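## Task

Remove the carton marked X42 from the row on the wall shelf and set it on the desk. The remaining cartons must stay where they were, neither moved nor rotated. The robot must not topple or finish leaning, or the task fails. The result must hold without the robot supporting anything. At the end, release the carton and move the robot away.

## Robot and tools

ROBOT. A simulated Hello Robot Stretch 4 with a single arm. It has an omni-wheel base, a lift on a vertical mast, an arm that telescopes forward, a three-joint wrist (yaw, pitch, roll) and a two-finger gripper. It stands about 1.6 m tall, and its base rim lies within 0.23 m of the base origin.

FRAMES. Base frame: origin on the floor beneath the base centre, x ahead, y to the left, z up. hand_pose is reported in this frame and marks a point between the open fingertips; with all wrist joints at zero its axes line up with the base frame. The printed value may be somewhat off. The odometry frame is the base frame as it was when the scene began; base_odometry counts wheel rotation only, so slipping looks like travel. Heading is positive leftward, between -3.142 and 3.142.

execute_actions. Argument "actions" is a list holding exactly one action, or empty (then it just reports state and images). Optional "cameras": a list from head_camera, head_left_camera, head_right_camera, wrist_camera, all; omitted, null or ["all"] gives every camera, [] gives none. An action contains "base", "joints", or both, plus optional "pace" and "contact_limits"; alternatively it is {"end_of_arm": "enable_torque"} by itself. Motions in one action start together and may finish at different times.
- base: exactly one key, a relative move from where the base last reported itself. translate_m: straight drive in metres, forward positive, -2 to 2. strafe_m: sideways in metres, left positive, -2 to 2. rotate_rad: turn in place in radians, counter-clockwise from above positive, -3.2 to 3.2.
- joints: absolute targets by name, any subset. lift_m 0 to 1.2 m; arm_m 0 to 0.55 m extension; wrist_yaw_rad -1.134 to 4.276 (0 ahead, positive leftward, 3.14 stowed back, above 3.4 the arm may obstruct); wrist_pitch_rad -1.117 to 4.259 (0 level, 1.57 pointing down); wrist_roll_rad -1.117 to 4.259 (0 has fingers level, positive turns clockwise viewed from behind); gripper_m -0.038 to 0.141, the fingertip gap in metres (negative means fingers squeeze together). Tolerances for done: lift and arm ±0.004, yaw and roll ±0.02, pitch ±0.05, gripper ±0.004. Joint targets outside range are clipped and reported; any other invalid value or unknown key rejects the call with no motion.
- pace: "slow", "default", "fast", "max". Base speeds 0.1/0.3/0.4/0.6 m/s and 1/2/3/4 rad/s respectively, reduced when the lift is above 0.2 m (down to 0.3 m/s and 1 rad/s at 1.2 m).
- contact_limits: only {"arm_m": value}, 0 (gentlest) to 0.75 (firmest), default 0.5; how hard the arm may push before halting.
A joint or base left out of an action may still be driving toward an earlier target without it showing. Each action lasts at most 15 s.

wait: {"seconds": 0 to 10}; commands nothing, then reports like an empty execute_actions.

zoom_image: {"camera": name, "region": [x0, y0, x1, y1]} in pixels of that camera's latest full image, top-left origin, at most 504 by 504.

finished_scene: {"scene": n}, the current scene number; final, and its result tells whether the goal was met and gives the next task. Replying with no tool call ends everything.

CAMERAS. head_camera sits atop the mast facing forward and down (turn the base to look elsewhere). head_left_camera and head_right_camera are fisheyes beside it, angled steeper, also showing base and arm. wrist_camera looks along the fingers, tips near the bottom of its image.

RESULTS. base_status and joint_status: done; off_target (stopped short, may still push); contact_stop_at_<key> (met something, target dropped, that part goes slack so a lift may sag or wheels roll); limit_stop_at_<name>, e.g. own_body (self-collision; may leave lift and arm slack; move away from the body) or tilt (lean over 6 degrees, lift, arm and wheels slack until upright); time_out; torque_fault (a wrist or gripper motor overloaded and went limp; send enable_torque). on_its_own lists things not commanded by this call; its "held at" is a target, not a position. lidar_m: 12 horizontal distances in metres, 30-degree sectors, first straight ahead then counter-clockwise (4th left, 7th behind, 10th right); "-" means nothing seen or closer than 0.25 m; it misses clear objects and thin legs but sees table tops. wrist_depth_mm: a 7 by 7 grid from top left of median depths, 100 to 2000 mm, "-" if unreadable. turned_by_wheels vs turned_by_imu differing by more than about 0.1 rad signals a bump or slip; heading error is roughly their difference. base_tilt in degrees, forward and right positive, with a fixed bias up to about 1.5. motor_effort: percent of maximum, positive toward larger joint values, bracket is the action's peak (noisy); wheel positive means turning right. Loads show as effort away from rest, e.g. pitch effort in a level gripper.

GRIPPING. Command a gap smaller than the carton's width; deeper squeezes grip harder and pull the object toward the wrist, opening pushes it out. Neither the gap reading nor done proves a hold; at commanded values of 0 or above, a firm grip shows as a clear gripper effort change. Fingertips pressed on a surface below can jam: raise the lift.

ORDER. Begin by unfolding, e.g. lift_m 0.4 with wrist_yaw_rad 0 together. Locate the labelled carton, align the base, set lift height, open, extend with a modest contact limit, close, lift slightly, retract straight out, move to the desk, lower, open, withdraw and back away.

AVOID. Nudging or rotating neighbouring cartons, dropping or slamming the carton, hard shoves, and torque faults. With over 1 kg held and arm_m above 0.2, turning or driving (especially fast) can tip the robot; high-gripper pushes and pulls also risk it. The world keeps running while you deliberate; the robot holds its last command meanwhile.

Each tool is called in YAML: its name, and indented under it one key for each argument.

## Session

I'll start by looking at the current state and the camera images.

execute_actions:
  actions: []

Scene clock: 0.00 s.
base_odometry: x=+0.000 y=+0.000 heading=+0.000 (m, m, rad; odometry frame)
turned_by_wheels: +0.000 (rad since the last result)
turned_by_imu: +0.000 (rad since the last result)
base_tilt: forward=-0.2 right=-0.1 (deg)
lidar_m: 1.87 1.65 1.53 1.56 2.00 1.45 1.50 2.42 2.13 2.42 1.97 1.86
base_status: not commanded
joint_positions: lift_m=+0.123 arm_m=+0.002 wrist_yaw_rad=+3.164 wrist_pitch_rad=-0.010 wrist_roll_rad=-0.015 gripper_m=+0.057
joint_status: not commanded
motor_effort: lift_m=+20 arm_m=+0 wrist_yaw_rad=+0 wrist_pitch_rad=-5 wrist_roll_rad=+0 gripper_m=-4 wheel_0=+0 wheel_1=+0 wheel_2=+0 (%)
hand_pose: x=-0.1178 y=+0.0810 z=+0.3044 quat_wxyz=(-0.011, +0.005, -0.007, +1.000) (m; base frame)
wrist_depth_mm: - 142 260 - 1983 1808 1661 / - 115 140 - 1983 1808 1618 / - 114 138 - 1921 1863 1618 / - 126 164 - 1863 1808 1537 / 139 - - - 1863 1756 1537 / 676 1397 210 1366 208 1308 1255 / 508 866 809 144 798 768 866
pictures: head_camera, head_left_camera, head_right_camera, wrist_camera
Images, in order (width x height): head_camera 420x560, head_left_camera 420x672, head_right_camera 420x672, wrist_camera 616x392.

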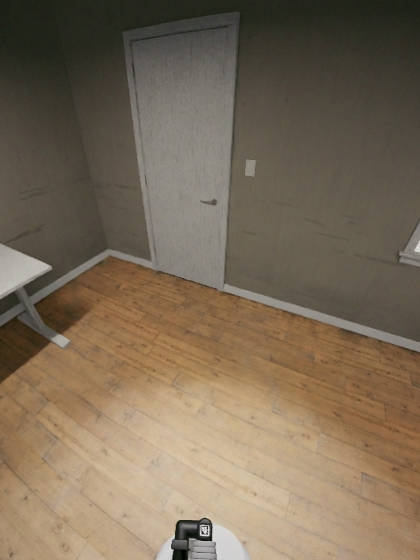

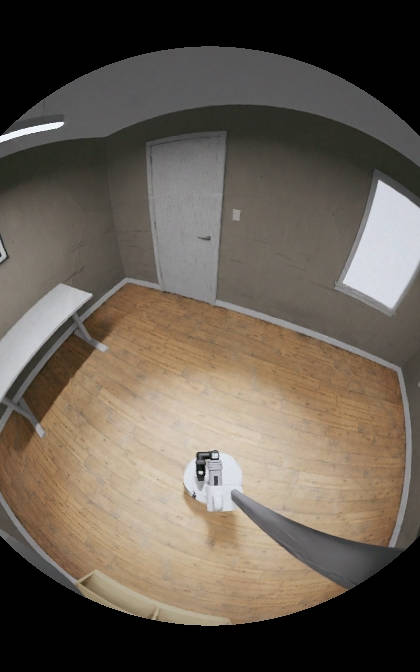

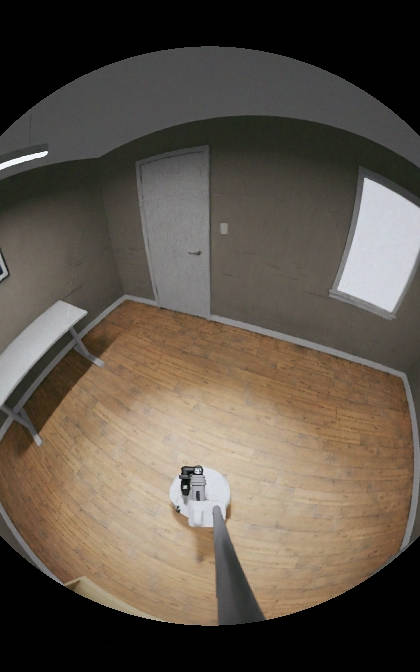

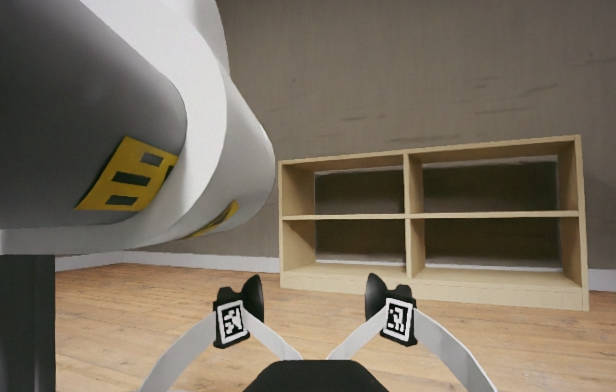

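execute_actions:
  actions:
    - {"base": {"rotate_rad": -1.9}, "joints": {"lift_m": 0.4, "wrist_yaw_rad": 0}}

Scene clock: 4.07 s.
base_odometry: x=+0.000 y=+0.000 heading=-1.899 (m, m, rad; odometry frame)
turned_by_wheels: -1.899 (rad since the last result)
turned_by_imu: -1.913 (rad since the last result)
base_tilt: forward=-0.2 right=+0.0 (deg)
lidar_m: 2.13 2.41 1.90 1.86 1.97 1.58 1.54 1.66 1.50 1.46 1.57 2.17
base_status: done
joint_positions: lift_m=+0.400 arm_m=+0.002 wrist_yaw_rad=+0.001 wrist_pitch_rad=-0.010 wrist_roll_rad=-0.015 gripper_m=+0.057
joint_status: all done
motor_effort: lift_m=+24(25) arm_m=+0(0) wrist_yaw_rad=-3(7) wrist_pitch_rad=-5(5) wrist_roll_rad=-3(1) gripper_m=-4(4) wheel_0=+5(9) wheel_1=+4(11) wheel_2=+3(10) (%)
hand_pose: x=+0.4611 y=-0.0873 z=+0.5808 quat_wxyz=(+1.000, -0.007, -0.005, +0.000) (m; base frame)
wrist_depth_mm: - - - - - - - / - - - - - - - / - - - - - - - / - - - - - - - / - - - - - - - / - - 211 - 208 - - / 1576 1576 1397 144 1397 1336 1499
pictures: head_camera, head_left_camera, head_right_camera, wrist_camera
Images, in order (width x height): head_camera 420x560, head_left_camera 420x672, head_right_camera 420x672, wrist_camera 616x392.

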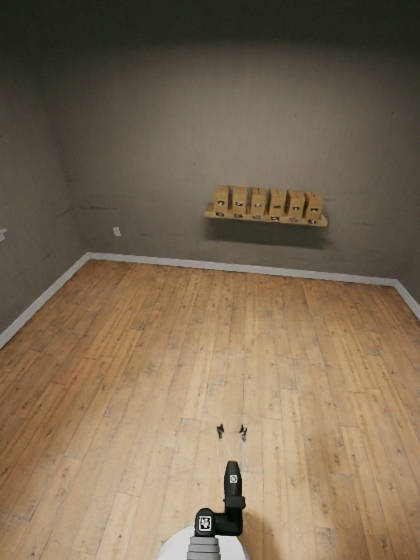

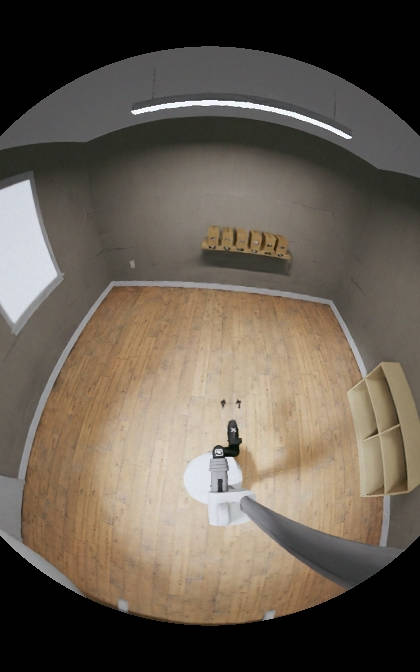

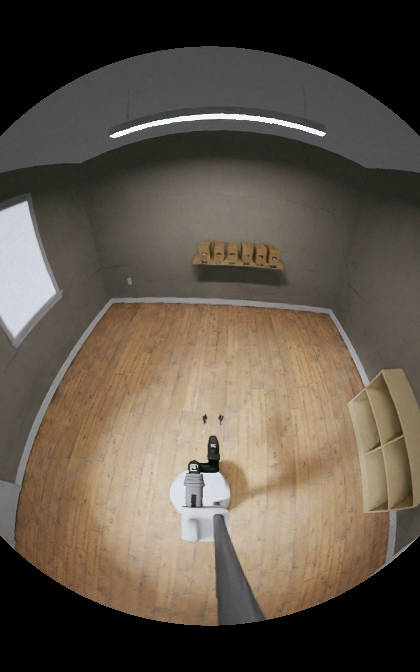

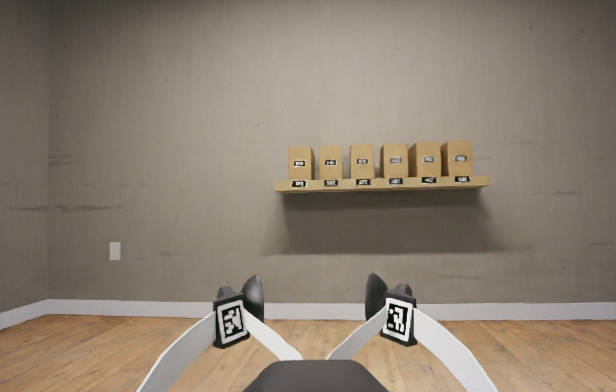

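zoom_image:
  camera: "wrist_camera"
  region: [260, 120, 500, 210]

zoom_image:
  camera: "head_camera"
  region: [190, 160, 340, 250]

Region (260, 120, 500, 210) of wrist_camera's 616x392 image, scaled by 2.100; it fills the top 189 rows of this view, and the rest is white.

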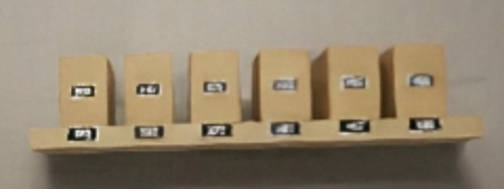

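Region (190, 160, 340, 250) of head_camera's 420x560 image, scaled by 3.360, with more detail than that image has; it fills the top 302 rows of this view, and the rest is white.

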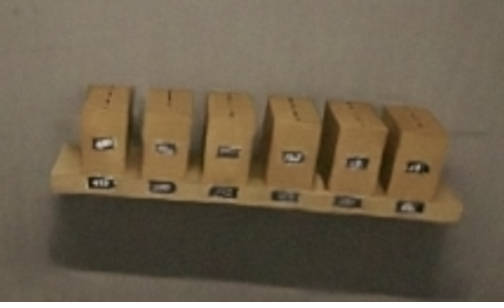

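execute_actions:
  actions:
    - {"base": {"rotate_rad": -0.1}, "joints": {"lift_m": 0.55}}
  cameras: []

execute_actions:
  actions:
    - {"base": {"translate_m": 1.1}, "pace": "fast"}

Scene clock: 12.83 s.
base_odometry: x=+0.000 y=+0.000 heading=-1.998 (m, m, rad; odometry frame)
turned_by_wheels: -0.099 (rad since the last result)
turned_by_imu: -0.102 (rad since the last result)
base_tilt: forward=-0.2 right=+0.0 (deg)
lidar_m: 2.12 2.50 1.94 1.86 1.95 1.58 1.55 1.64 1.51 1.46 1.52 2.22
base_status: done
joint_positions: lift_m=+0.550 arm_m=+0.002 wrist_yaw_rad=+0.000 wrist_pitch_rad=-0.010 wrist_roll_rad=-0.015 gripper_m=+0.057
joint_status: all done
motor_effort: lift_m=+24(26) arm_m=+0(0) wrist_yaw_rad=-1(3) wrist_pitch_rad=-4(5) wrist_roll_rad=+0(1) gripper_m=-4(4) wheel_0=+3(7) wheel_1=+3(6) wheel_2=+2(9) (%)
hand_pose: x=+0.4611 y=-0.0873 z=+0.7308 quat_wxyz=(+1.000, -0.007, -0.005, +0.000) (m; base frame)
wrist_depth_mm: - - - - - - - / - - - - - - - / - - - - - - - / - - - 1863 1983 - - / - - - - - - - / - - 211 - 208 - - / - 1921 1756 144 1708 1708 1808
pictures: none
No camera images: the call's "cameras" was empty. Leave "cameras" out to get every camera's image.

Scene clock: 16.87 s.
base_odometry: x=-0.456 y=-1.001 heading=-1.998 (m, m, rad; odometry frame)
turned_by_wheels: +0.000 (rad since the last result)
turned_by_imu: -0.007 (rad since the last result)
base_tilt: forward=-0.2 right=+0.0 (deg)
lidar_m: 1.04 1.08 1.83 1.82 1.94 2.63 3.53 2.08 1.53 1.51 1.86 1.09
base_status: done
joint_positions: lift_m=+0.550 arm_m=+0.002 wrist_yaw_rad=+0.000 wrist_pitch_rad=-0.010 wrist_roll_rad=-0.015 gripper_m=+0.057
joint_status: not commanded
motor_effort: lift_m=+23(24) arm_m=+0(0) wrist_yaw_rad=-2(1) wrist_pitch_rad=-5(5) wrist_roll_rad=-1(0) gripper_m=-4(3) wheel_0=+3(8) wheel_1=+2(8) wheel_2=+2(14) (%)
hand_pose: x=+0.4611 y=-0.0873 z=+0.7309 quat_wxyz=(+1.000, -0.007, -0.005, +0.000) (m; base frame)
wrist_depth_mm: 1118 1098 1118 1098 1098 1078 1118 / 1078 1118 1098 1098 1098 1098 1098 / 1078 1098 904 842 960 842 1078 / 1098 1098 831 831 831 842 831 / 1078 1078 1078 1098 1098 1078 1060 / 1078 1078 211 1078 208 1078 1078 / 1078 1060 1078 144 1060 1060 1078
pictures: head_camera, head_left_camera, head_right_camera, wrist_camera
Images, in order (width x height): head_camera 420x560, head_left_camera 420x672, head_right_camera 420x672, wrist_camera 616x392.

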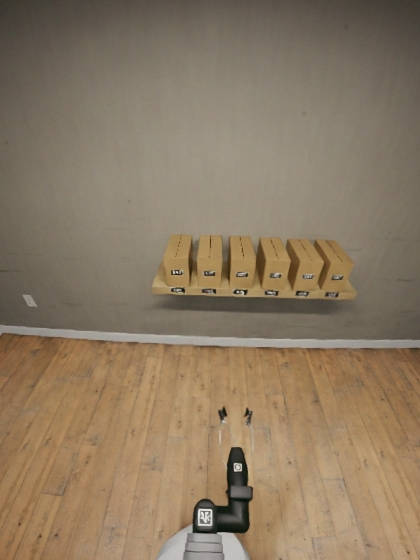

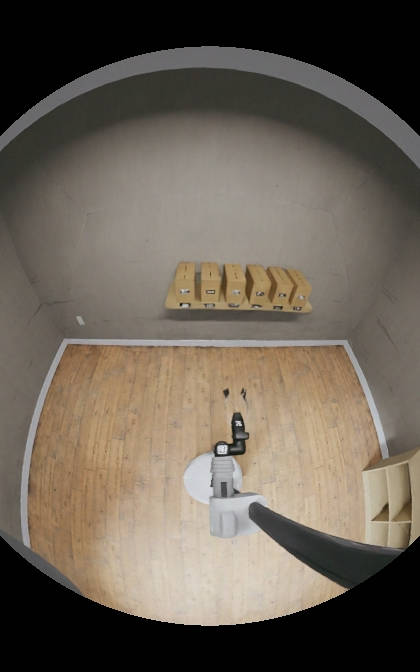

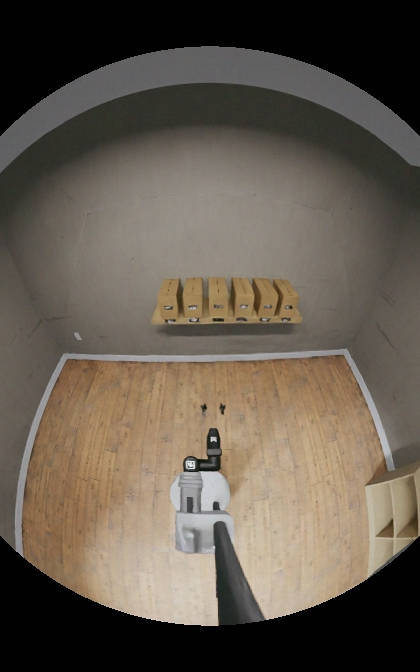

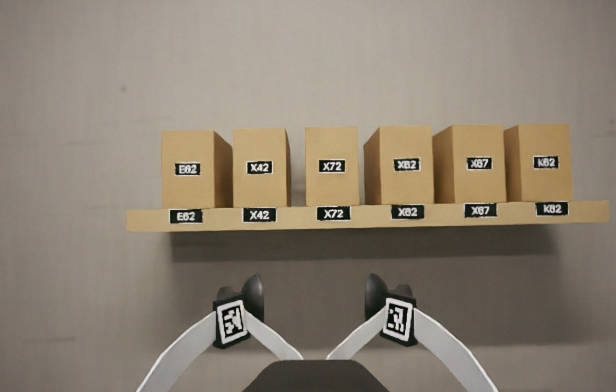

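zoom_image:
  camera: "wrist_camera"
  region: [120, 110, 400, 250]

zoom_image:
  camera: "head_camera"
  region: [140, 220, 370, 320]

Region (120, 110, 400, 250) of wrist_camera's 616x392 image, scaled by 1.800.

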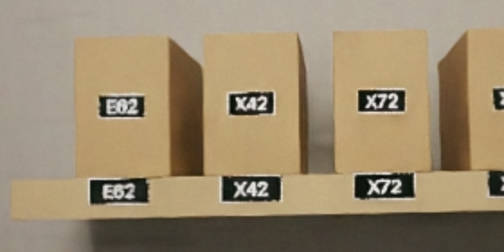

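Region (140, 220, 370, 320) of head_camera's 420x560 image, scaled by 2.191, with more detail than that image has; it fills the top 219 rows of this view, and the rest is white.

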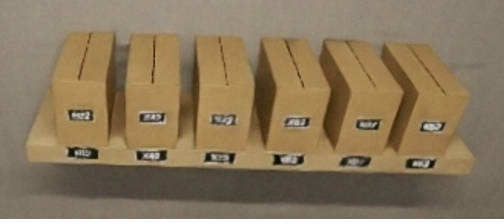

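execute_actions:
  actions:
    - {"base": {"strafe_m": 0.105}, "joints": {"lift_m": 0.72, "gripper_m": 0.13, "wrist_roll_rad": 0.0}, "pace": "fast"}
  cameras: ["wrist_camera", "head_camera"]

Scene clock: 43.90 s.
base_odometry: x=-0.360 y=-1.045 heading=-1.998 (m, m, rad; odometry frame)
turned_by_wheels: +0.000 (rad since the last result)
turned_by_imu: -0.002 (rad since the last result)
base_tilt: forward=-0.2 right=-0.1 (deg)
lidar_m: 1.03 1.36 1.84 1.72 1.80 2.50 3.03 2.82 1.63 1.63 1.88 1.08
base_status: done
joint_positions: lift_m=+0.720 arm_m=+0.002 wrist_yaw_rad=+0.000 wrist_pitch_rad=-0.010 wrist_roll_rad=-0.001 gripper_m=+0.130
joint_status: all done
motor_effort: lift_m=+24(27) arm_m=+0(0) wrist_yaw_rad=-2(1) wrist_pitch_rad=-5(5) wrist_roll_rad=+1(1) gripper_m=-2(2) wheel_0=+0(15) wheel_1=-1(14) wheel_2=+0(1) (%)
hand_pose: x=+0.4611 y=-0.0874 z=+0.9008 quat_wxyz=(+1.000, +0.000, -0.005, +0.000) (m; base frame)
wrist_depth_mm: 1118 1118 1098 1118 1098 1118 1118 / 1098 1098 1118 1098 1118 1098 1078 / 1098 1098 1118 1098 1098 1098 1078 / 1098 1078 1078 1098 1098 1098 831 / 1078 1098 831 831 820 820 809 / 1078 1078 820 1078 820 222 1078 / 1078 1060 1078 150 1078 1078 1078
pictures: head_camera, wrist_camera
Images, in order (width x height): head_camera 420x560, wrist_camera 616x392.

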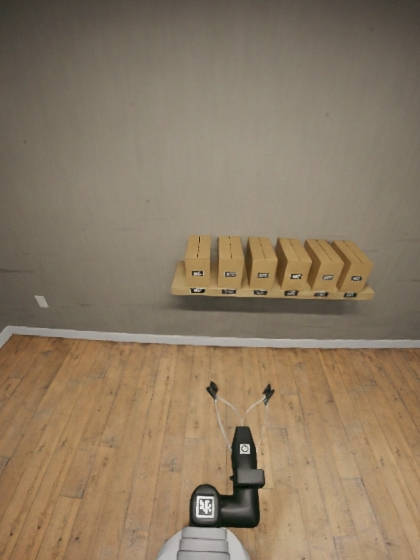

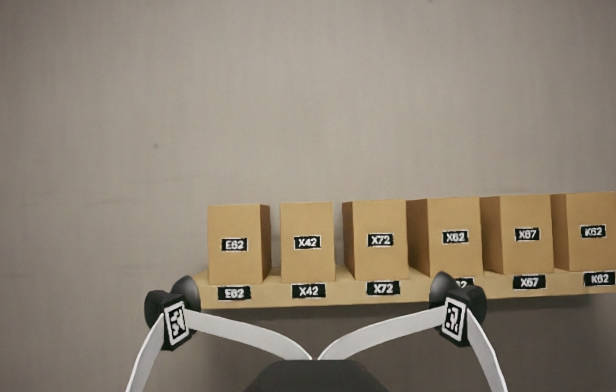

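zoom_image:
  camera: "head_camera"
  region: [170, 360, 310, 500]

zoom_image:
  camera: "wrist_camera"
  region: [130, 190, 500, 392]

Region (170, 360, 310, 500) of head_camera's 420x560 image, scaled by 3.600, with more detail than that image has.

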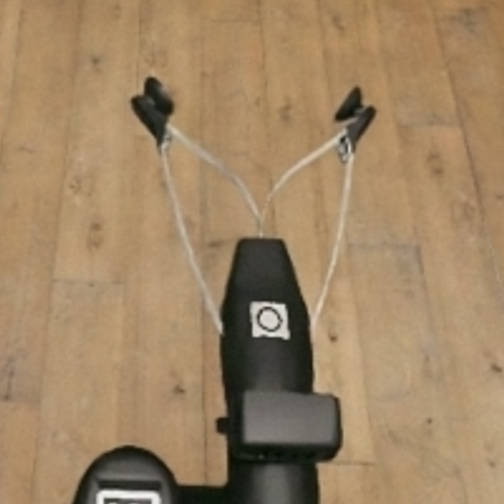

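Region (130, 190, 500, 392) of wrist_camera's 616x392 image, scaled by 1.362; it fills the top 275 rows of this view, and the rest is white.

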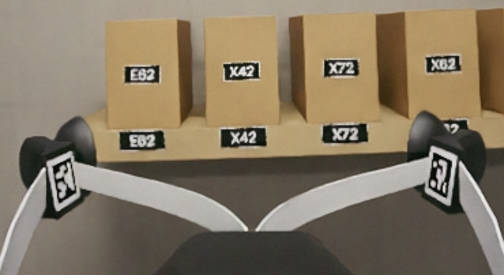

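execute_actions:
  actions:
    - {"base": {"translate_m": 0.45}, "joints": {"lift_m": 1.15, "wrist_pitch_rad": 1.57, "wrist_roll_rad": -0.035}, "pace": "fast"}

Scene clock: 63.53 s.
base_odometry: x=-0.546 y=-1.454 heading=-1.997 (m, m, rad; odometry frame)
turned_by_wheels: +0.001 (rad since the last result)
turned_by_imu: -0.004 (rad since the last result)
base_tilt: forward=-0.2 right=+0.0 (deg)
lidar_m: 0.58 0.62 1.19 1.73 1.80 2.50 4.00 2.24 1.74 1.97 0.86 0.63
base_status: done
joint_positions: lift_m=+1.150 arm_m=+0.002 wrist_yaw_rad=+0.000 wrist_pitch_rad=+1.570 wrist_roll_rad=-0.035 gripper_m=+0.130
joint_status: all done
motor_effort: lift_m=+24(25) arm_m=+0(0) wrist_yaw_rad=-1(1) wrist_pitch_rad=+2(4) wrist_roll_rad=-4(2) gripper_m=+0(0) wheel_0=+4(9) wheel_1=+4(10) wheel_2=-1(12) (%)
hand_pose: x=+0.1728 y=-0.0874 z=+1.0393 quat_wxyz=(+0.707, -0.012, +0.707, +0.012) (m; base frame)
wrist_depth_mm: 1281 1281 1308 1281 1281 1308 1255 / 1308 1308 1281 1281 1255 1281 1255 / 1308 1281 1255 1281 1281 1281 1255 / 1281 1281 1281 1255 1255 1255 1255 / 1281 1281 1255 1042 1255 1255 1255 / 1281 1281 1042 1042 1255 1229 1255 / 1255 1281 1255 150 1229 1229 1255
pictures: head_camera, head_left_camera, head_right_camera, wrist_camera
Images, in order (width x height): head_camera 420x560, head_left_camera 420x672, head_right_camera 420x672, wrist_camera 616x392.

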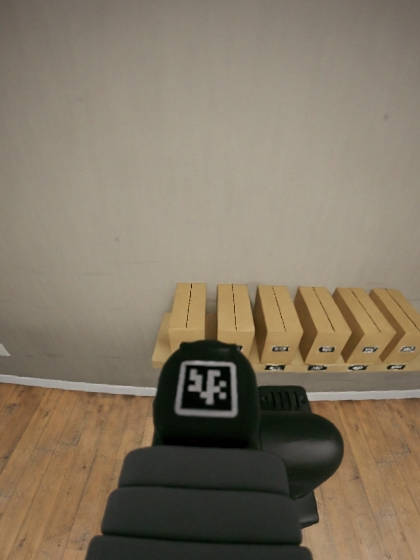

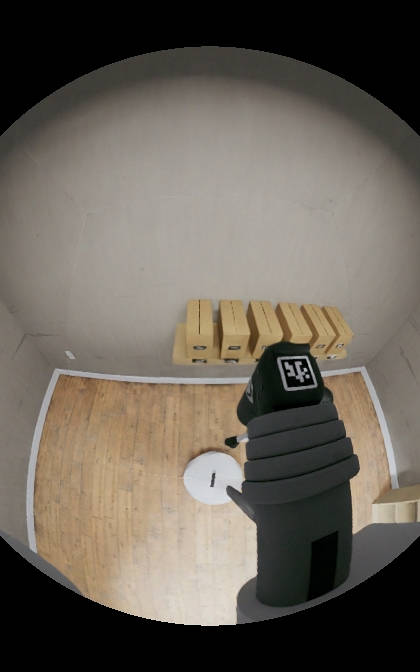

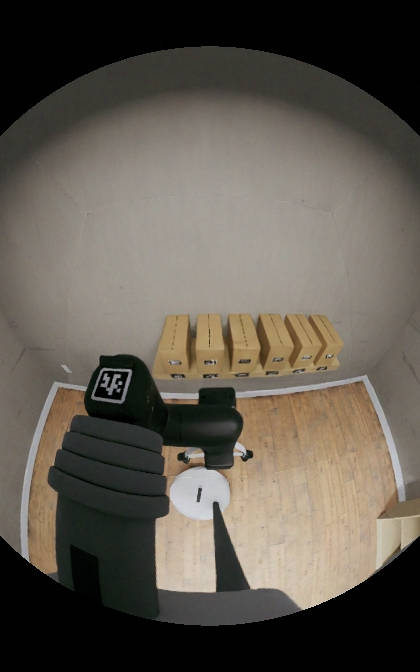

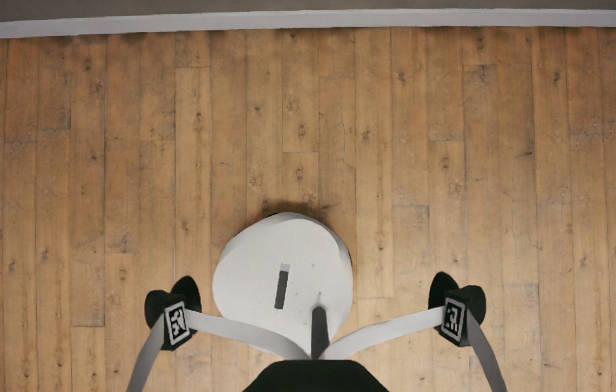

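execute_actions:
  actions:
    - {"base": {"translate_m": 0.28}, "joints": {"arm_m": 0.27, "wrist_roll_rad": -0.05}}
  cameras: ["wrist_camera", "head_right_camera", "head_camera"]

Scene clock: 73.97 s.
base_odometry: x=-0.662 y=-1.709 heading=-1.997 (m, m, rad; odometry frame)
turned_by_wheels: +0.000 (rad since the last result)
turned_by_imu: -0.003 (rad since the last result)
base_tilt: forward=-0.2 right=+0.0 (deg)
lidar_m: 0.31 0.31 0.82 1.75 1.81 2.51 - 2.28 1.90 1.96 0.46 0.33
base_status: done
joint_positions: lift_m=+1.150 arm_m=+0.268 wrist_yaw_rad=+0.000 wrist_pitch_rad=+1.570 wrist_roll_rad=-0.050 gripper_m=+0.130
joint_status: all done
motor_effort: lift_m=+24(24) arm_m=+9(8) wrist_yaw_rad=-1(1) wrist_pitch_rad=+2(2) wrist_roll_rad=-2(3) gripper_m=-1(2) wheel_0=+3(8) wheel_1=+3(7) wheel_2=+0(11) (%)
hand_pose: x=+0.4396 y=-0.0874 z=+1.0393 quat_wxyz=(+0.707, -0.018, +0.707, +0.018) (m; base frame)
wrist_depth_mm: 206 202 202 202 202 200 211 / 294 294 294 293 293 291 289 / 296 294 324 293 320 290 287 / 294 294 325 290 322 289 289 / 293 293 322 289 322 287 286 / 293 290 290 289 287 285 286 / 291 289 314 150 340 283 283
pictures: head_camera, head_right_camera, wrist_camera
Images, in order (width x height): head_camera 420x560, head_right_camera 420x672, wrist_camera 616x392.

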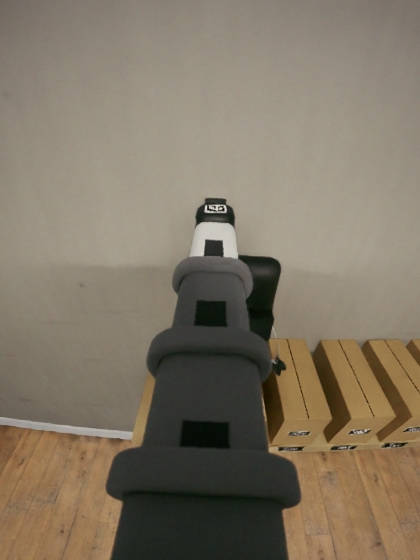

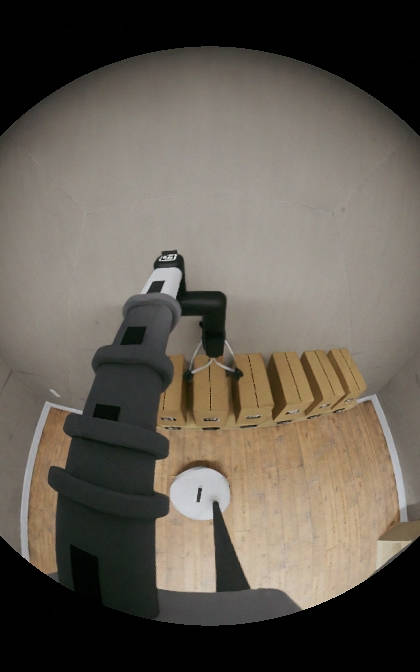

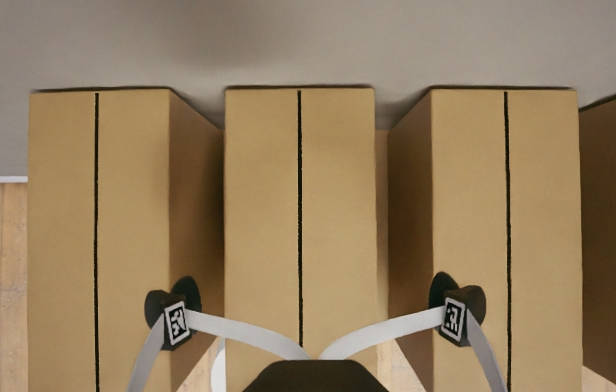

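execute_actions:
  actions:
    - {"base": {"strafe_m": 0.011}, "joints": {"arm_m": 0.28, "lift_m": 1.115}, "pace": "slow"}
  cameras: ["wrist_camera", "head_right_camera"]

Scene clock: 87.13 s.
base_odometry: x=-0.652 y=-1.714 heading=-1.997 (m, m, rad; odometry frame)
turned_by_wheels: +0.000 (rad since the last result)
turned_by_imu: -0.001 (rad since the last result)
base_tilt: forward=-0.2 right=+0.0 (deg)
lidar_m: 0.30 0.33 0.83 1.74 1.79 2.47 - 2.29 1.89 1.97 0.47 0.32
base_status: done
joint_positions: lift_m=+1.115 arm_m=+0.278 wrist_yaw_rad=+0.000 wrist_pitch_rad=+1.570 wrist_roll_rad=-0.050 gripper_m=+0.130
joint_status: all done
motor_effort: lift_m=+13(24) arm_m=+9(10) wrist_yaw_rad=-1(1) wrist_pitch_rad=+2(2) wrist_roll_rad=-2(0) gripper_m=-1(1) wheel_0=-2(8) wheel_1=+4(8) wheel_2=+0(1) (%)
hand_pose: x=+0.4496 y=-0.0874 z=+1.0052 quat_wxyz=(+0.707, -0.018, +0.707, +0.018) (m; base frame)
wrist_depth_mm: 186 181 182 182 181 180 184 / 263 262 259 258 258 257 255 / 263 262 296 257 258 256 255 / 259 259 294 257 256 254 255 / 258 257 291 257 255 253 252 / 257 257 254 254 253 252 251 / 256 255 286 150 286 251 250
pictures: head_right_camera, wrist_camera
Images, in order (width x height): head_right_camera 420x672, wrist_camera 616x392.

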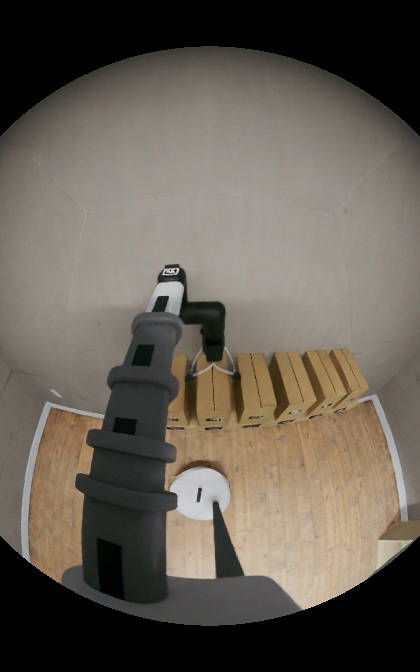

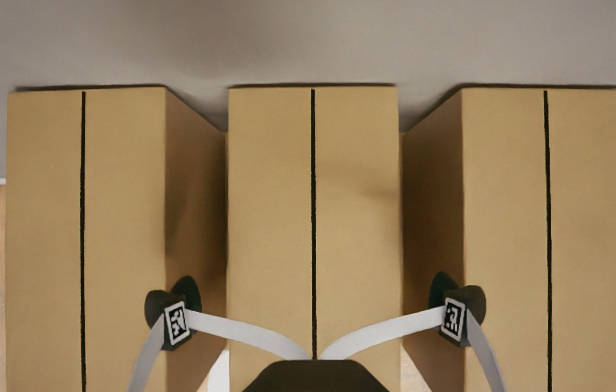

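zoom_image:
  camera: "wrist_camera"
  region: [130, 250, 330, 370]

zoom_image:
  camera: "wrist_camera"
  region: [300, 250, 500, 370]

Region (130, 250, 330, 370) of wrist_camera's 616x392 image, scaled by 2.520; it fills the top 302 rows of this view, and the rest is white.

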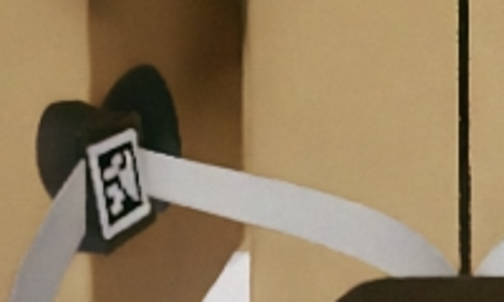

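Region (300, 250, 500, 370) of wrist_camera's 616x392 image, scaled by 2.520; it fills the top 302 rows of this view, and the rest is white.

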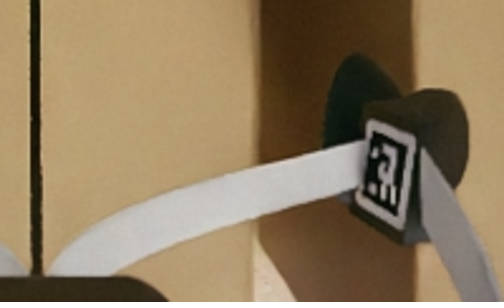

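execute_actions:
  actions:
    - {"joints": {"gripper_m": 0.123, "lift_m": 1.10}, "pace": "slow"}
  cameras: ["wrist_camera"]

zoom_image:
  camera: "wrist_camera"
  region: [130, 250, 330, 370]

zoom_image:
  camera: "wrist_camera"
  region: [300, 250, 500, 370]

Scene clock: 97.30 s.
base_odometry: x=-0.652 y=-1.714 heading=-1.997 (m, m, rad; odometry frame)
turned_by_wheels: +0.000 (rad since the last result)
turned_by_imu: -0.001 (rad since the last result)
base_tilt: forward=-0.2 right=-0.1 (deg)
lidar_m: 0.31 0.33 0.82 1.76 1.79 2.49 - 2.28 1.89 1.97 0.47 0.30
base_status: not commanded
joint_positions: lift_m=+1.100 arm_m=+0.278 wrist_yaw_rad=+0.000 wrist_pitch_rad=+1.570 wrist_roll_rad=-0.050 gripper_m=+0.123
joint_status: all done
motor_effort: lift_m=+14(14) arm_m=+9(9) wrist_yaw_rad=-1(1) wrist_pitch_rad=+2(2) wrist_roll_rad=-2(3) gripper_m=-1(1) wheel_0=-3(2) wheel_1=+4(3) wheel_2=+0(0) (%)
hand_pose: x=+0.4496 y=-0.0874 z=+0.9902 quat_wxyz=(+0.707, -0.018, +0.707, +0.018) (m; base frame)
wrist_depth_mm: 185 181 182 182 181 179 184 / 248 247 245 244 243 241 241 / 246 246 294 244 242 241 240 / 245 245 294 242 241 240 239 / 244 243 291 240 241 238 238 / 242 242 223 239 239 237 236 / 241 241 285 148 278 236 236
pictures: wrist_camera
Images, in order (width x height): wrist_camera 616x392.

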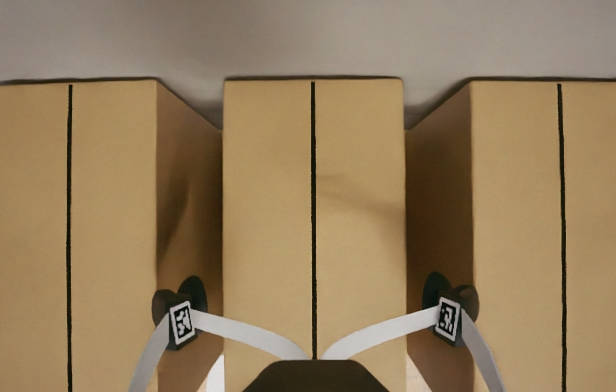

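Region (130, 250, 330, 370) of wrist_camera's 616x392 image, scaled by 2.520; it fills the top 302 rows of this view, and the rest is white.

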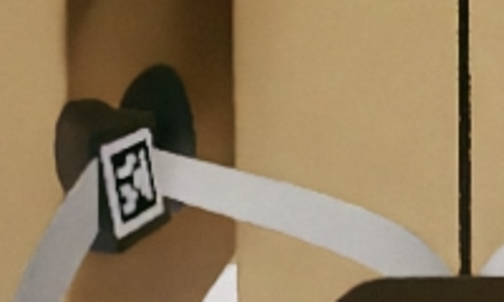

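Region (300, 250, 500, 370) of wrist_camera's 616x392 image, scaled by 2.520; it fills the top 302 rows of this view, and the rest is white.

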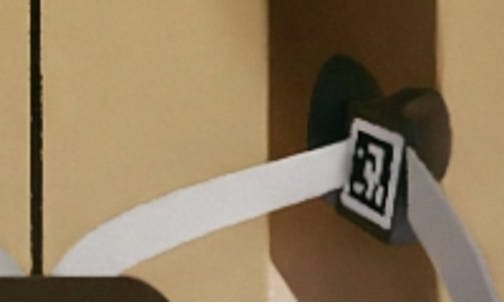

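execute_actions:
  actions:
    - {"joints": {"lift_m": 1.085}, "pace": "slow"}
  cameras: ["wrist_camera"]

zoom_image:
  camera: "wrist_camera"
  region: [130, 250, 330, 370]

zoom_image:
  camera: "wrist_camera"
  region: [300, 250, 500, 370]

Scene clock: 105.93 s.
base_odometry: x=-0.652 y=-1.714 heading=-1.997 (m, m, rad; odometry frame)
turned_by_wheels: +0.000 (rad since the last result)
turned_by_imu: -0.001 (rad since the last result)
base_tilt: forward=-0.2 right=+0.0 (deg)
lidar_m: 0.31 0.31 0.83 1.75 1.80 2.48 - 2.28 1.88 1.97 0.45 0.33
base_status: not commanded
joint_positions: lift_m=+1.085 arm_m=+0.278 wrist_yaw_rad=+0.000 wrist_pitch_rad=+1.570 wrist_roll_rad=-0.050 gripper_m=+0.123
joint_status: all done
motor_effort: lift_m=+14(13) arm_m=+9(9) wrist_yaw_rad=-1(1) wrist_pitch_rad=+3(2) wrist_roll_rad=-1(4) gripper_m=-1(0) wheel_0=-2(2) wheel_1=+4(4) wheel_2=+0(0) (%)
hand_pose: x=+0.4496 y=-0.0874 z=+0.9752 quat_wxyz=(+0.707, -0.018, +0.707, +0.018) (m; base frame)
wrist_depth_mm: 185 181 182 182 181 180 185 / 232 230 229 229 229 227 226 / 231 230 229 228 227 227 224 / 229 229 228 226 226 225 224 / 229 229 227 225 226 225 223 / 228 227 222 224 224 222 222 / 227 225 225 148 224 222 222
pictures: wrist_camera
Images, in order (width x height): wrist_camera 616x392.

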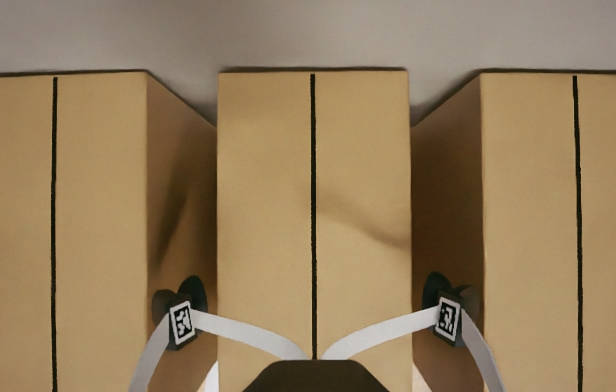

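Region (130, 250, 330, 370) of wrist_camera's 616x392 image, scaled by 2.520; it fills the top 302 rows of this view, and the rest is white.

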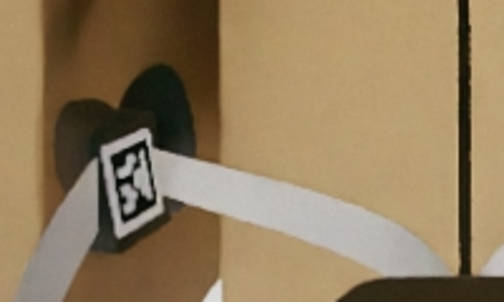

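Region (300, 250, 500, 370) of wrist_camera's 616x392 image, scaled by 2.520; it fills the top 302 rows of this view, and the rest is white.

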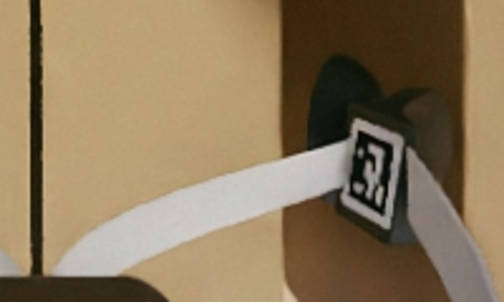

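execute_actions:
  actions:
    - {"joints": {"lift_m": 1.06}, "pace": "slow"}
  cameras: ["wrist_camera", "head_right_camera"]

zoom_image:
  camera: "wrist_camera"
  region: [110, 250, 310, 370]

zoom_image:
  camera: "wrist_camera"
  region: [320, 250, 520, 370]

Scene clock: 110.43 s.
base_odometry: x=-0.652 y=-1.714 heading=-1.997 (m, m, rad; odometry frame)
turned_by_wheels: +0.000 (rad since the last result)
turned_by_imu: -0.001 (rad since the last result)
base_tilt: forward=-0.2 right=+0.0 (deg)
lidar_m: 0.31 0.33 0.82 1.76 1.77 2.48 - 2.28 1.89 1.97 0.47 0.31
base_status: not commanded
joint_positions: lift_m=+1.060 arm_m=+0.278 wrist_yaw_rad=+0.000 wrist_pitch_rad=+1.570 wrist_roll_rad=-0.050 gripper_m=+0.123
joint_status: all done
motor_effort: lift_m=+14(12) arm_m=+9(9) wrist_yaw_rad=-1(1) wrist_pitch_rad=+2(2) wrist_roll_rad=-2(3) gripper_m=-2(2) wheel_0=-3(2) wheel_1=+4(4) wheel_2=+0(0) (%)
hand_pose: x=+0.4496 y=-0.0874 z=+0.9502 quat_wxyz=(+0.707, -0.018, +0.707, +0.018) (m; base frame)
wrist_depth_mm: 185 181 182 182 181 180 185 / 206 212 205 204 203 223 202 / 206 212 204 202 202 224 201 / 204 211 202 202 201 224 199 / 203 211 202 200 200 224 199 / 202 202 201 200 198 198 198 / 202 201 200 148 198 197 197
pictures: head_right_camera, wrist_camera
Images, in order (width x height): head_right_camera 420x672, wrist_camera 616x392.

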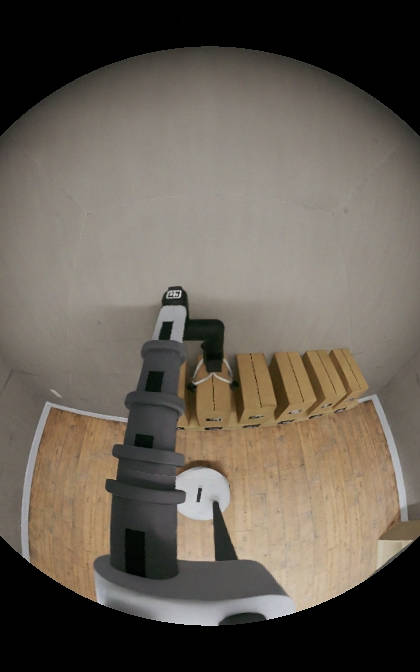

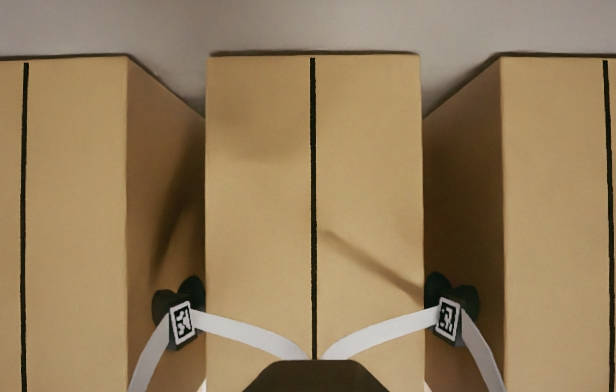

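Region (110, 250, 310, 370) of wrist_camera's 616x392 image, scaled by 2.520; it fills the top 302 rows of this view, and the rest is white.

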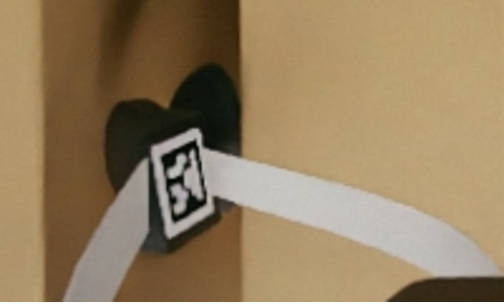

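Region (320, 250, 520, 370) of wrist_camera's 616x392 image, scaled by 2.520; it fills the top 302 rows of this view, and the rest is white.

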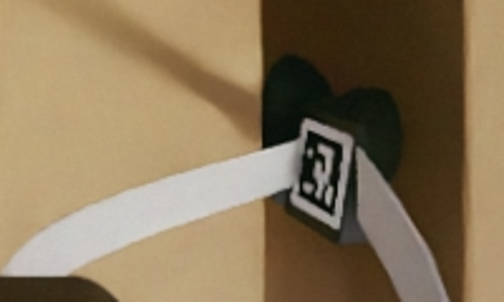

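execute_actions:
  actions:
    - {"joints": {"lift_m": 1.052}, "pace": "slow"}
  cameras: []

execute_actions:
  actions:
    - {"joints": {"gripper_m": 0.06}}
  cameras: ["wrist_camera", "head_right_camera"]

Scene clock: 116.33 s.
base_odometry: x=-0.652 y=-1.714 heading=-1.997 (m, m, rad; odometry frame)
turned_by_wheels: +0.000 (rad since the last result)
turned_by_imu: -0.001 (rad since the last result)
base_tilt: forward=-0.2 right=+0.0 (deg)
lidar_m: 0.31 0.32 0.81 1.75 1.80 2.48 - 2.29 1.90 1.97 0.46 0.33
base_status: not commanded
joint_positions: lift_m=+1.052 arm_m=+0.278 wrist_yaw_rad=+0.000 wrist_pitch_rad=+1.570 wrist_roll_rad=-0.050 gripper_m=+0.123
joint_status: all done
motor_effort: lift_m=+14(14) arm_m=+9(9) wrist_yaw_rad=-1(1) wrist_pitch_rad=+2(2) wrist_roll_rad=-1(1) gripper_m=+0(1) wheel_0=-2(2) wheel_1=+4(4) wheel_2=+0(0) (%)
hand_pose: x=+0.4496 y=-0.0874 z=+0.9422 quat_wxyz=(+0.707, -0.018, +0.707, +0.018) (m; base frame)
wrist_depth_mm: 185 181 182 182 181 180 184 / 198 212 196 195 195 223 193 / 197 212 195 195 194 224 191 / 196 211 195 194 193 224 192 / 195 210 194 193 192 224 191 / 195 195 193 192 191 195 190 / 193 193 192 148 190 193 189
pictures: none
No camera images: the call's "cameras" was empty. Leave "cameras" out to get every camera's image.

Scene clock: 117.87 s.
base_odometry: x=-0.652 y=-1.714 heading=-1.997 (m, m, rad; odometry frame)
turned_by_wheels: +0.000 (rad since the last result)
turned_by_imu: -0.001 (rad since the last result)
base_tilt: forward=-0.2 right=+0.0 (deg)
lidar_m: 0.31 0.33 0.81 1.75 1.79 2.49 - 2.30 1.90 1.97 0.46 0.33
base_status: not commanded
joint_positions: lift_m=+1.052 arm_m=+0.278 wrist_yaw_rad=+0.000 wrist_pitch_rad=+1.570 wrist_roll_rad=-0.050 gripper_m=+0.061
joint_status: all done
motor_effort: lift_m=+14(14) arm_m=+9(9) wrist_yaw_rad=-1(1) wrist_pitch_rad=+2(2) wrist_roll_rad=-1(2) gripper_m=-25(26) wheel_0=-3(3) wheel_1=+4(4) wheel_2=+0(0) (%)
hand_pose: x=+0.4496 y=-0.0874 z=+0.9422 quat_wxyz=(+0.707, -0.018, +0.707, +0.018) (m; base frame)
wrist_depth_mm: 186 181 180 179 178 180 184 / 198 211 179 178 177 223 193 / 196 212 178 177 177 224 191 / 196 211 177 176 175 224 191 / 195 211 176 175 174 224 190 / 194 194 175 174 173 186 190 / 193 177 174 173 172 206 189
pictures: head_right_camera, wrist_camera
Images, in order (width x height): head_right_camera 420x672, wrist_camera 616x392.

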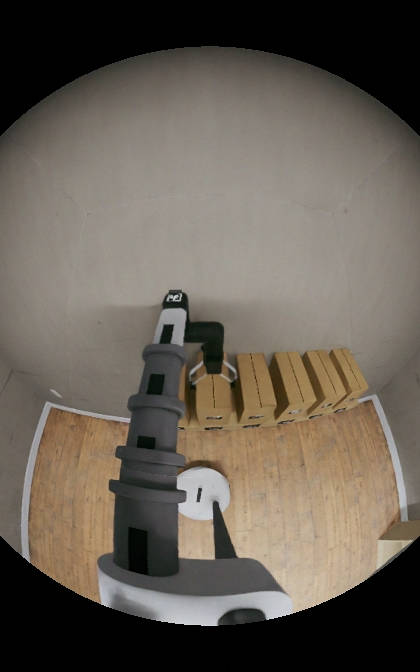

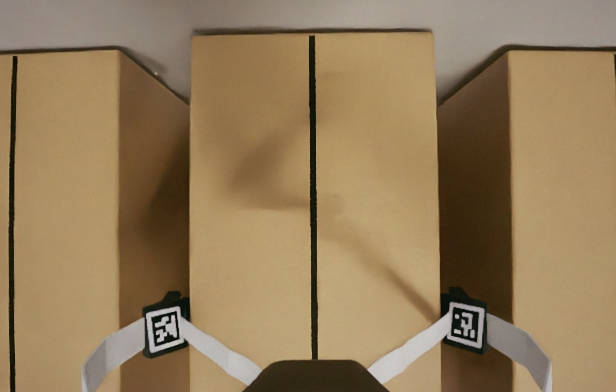

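execute_actions:
  actions:
    - {"joints": {"lift_m": 1.13}}
  cameras: ["wrist_camera"]

Scene clock: 121.73 s.
base_odometry: x=-0.652 y=-1.714 heading=-1.997 (m, m, rad; odometry frame)
turned_by_wheels: +0.000 (rad since the last result)
turned_by_imu: -0.001 (rad since the last result)
base_tilt: forward=-0.2 right=-0.1 (deg)
lidar_m: 0.31 0.33 0.82 1.75 1.78 2.50 - 2.28 1.89 1.96 0.47 0.33
base_status: not commanded
joint_positions: lift_m=+1.130 arm_m=+0.278 wrist_yaw_rad=+0.000 wrist_pitch_rad=+1.570 wrist_roll_rad=-0.050 gripper_m=+0.061
joint_status: all done
motor_effort: lift_m=+25(25) arm_m=+9(9) wrist_yaw_rad=-1(1) wrist_pitch_rad=+2(2) wrist_roll_rad=-2(3) gripper_m=-26(25) wheel_0=-2(2) wheel_1=+4(3) wheel_2=+0(0) (%)
hand_pose: x=+0.4495 y=-0.0874 z=+1.0193 quat_wxyz=(+0.707, -0.018, +0.707, +0.018) (m; base frame)
wrist_depth_mm: 186 181 179 178 178 179 185 / 263 265 179 178 178 263 260 / 274 274 178 177 177 271 268 / 274 273 177 176 175 268 267 / 273 272 175 175 174 267 266 / 272 271 175 174 174 186 265 / 271 177 174 173 171 264 264
pictures: wrist_camera
Images, in order (width x height): wrist_camera 616x392.

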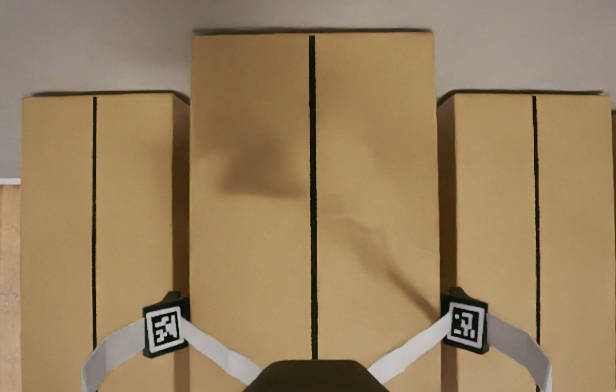

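execute_actions:
  actions:
    - {"base": {"translate_m": -1.0}, "joints": {"arm_m": 0.06}, "pace": "fast"}
  cameras: ["wrist_camera", "head_right_camera"]

Scene clock: 136.57 s.
base_odometry: x=-0.239 y=-0.803 heading=-1.997 (m, m, rad; odometry frame)
turned_by_wheels: +0.000 (rad since the last result)
turned_by_imu: +0.002 (rad since the last result)
base_tilt: forward=-0.2 right=+0.0 (deg)
lidar_m: 0.25 1.62 1.78 1.71 1.83 2.46 3.22 2.49 1.63 1.59 2.05 0.32
base_status: done
joint_positions: lift_m=+1.130 arm_m=+0.062 wrist_yaw_rad=+0.000 wrist_pitch_rad=+1.570 wrist_roll_rad=-0.050 gripper_m=+0.061
joint_status: all done
motor_effort: lift_m=+25(25) arm_m=-9(9) wrist_yaw_rad=-1(2) wrist_pitch_rad=+1(3) wrist_roll_rad=-1(2) gripper_m=-25(26) wheel_0=-5(10) wheel_1=-3(7) wheel_2=+2(13) (%)
hand_pose: x=+0.2326 y=-0.0874 z=+1.0193 quat_wxyz=(+0.707, -0.018, +0.707, +0.018) (m; base frame)
wrist_depth_mm: 1281 1255 1281 1281 1255 1255 1255 / 1281 1255 179 178 177 1229 1281 / 1281 1255 177 177 176 1229 1229 / 1281 1281 177 176 175 1229 1205 / 1255 1255 176 175 174 1255 1205 / 1255 1229 175 174 174 187 1229 / 1229 177 174 173 172 1229 1229
pictures: head_right_camera, wrist_camera
Images, in order (width x height): head_right_camera 420x672, wrist_camera 616x392.

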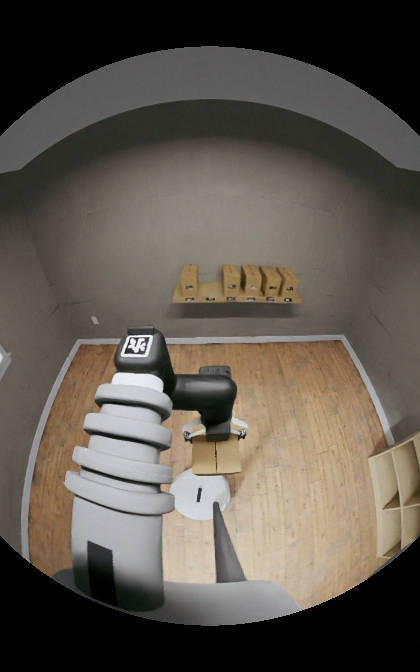

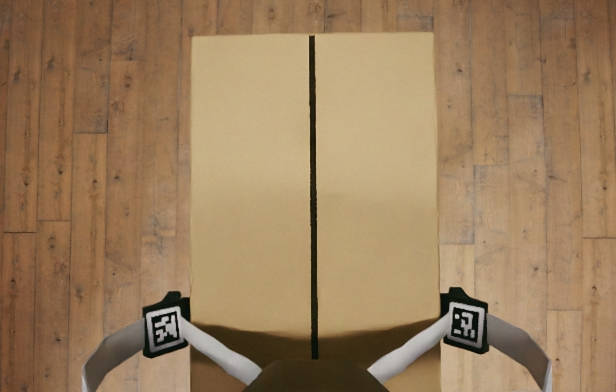

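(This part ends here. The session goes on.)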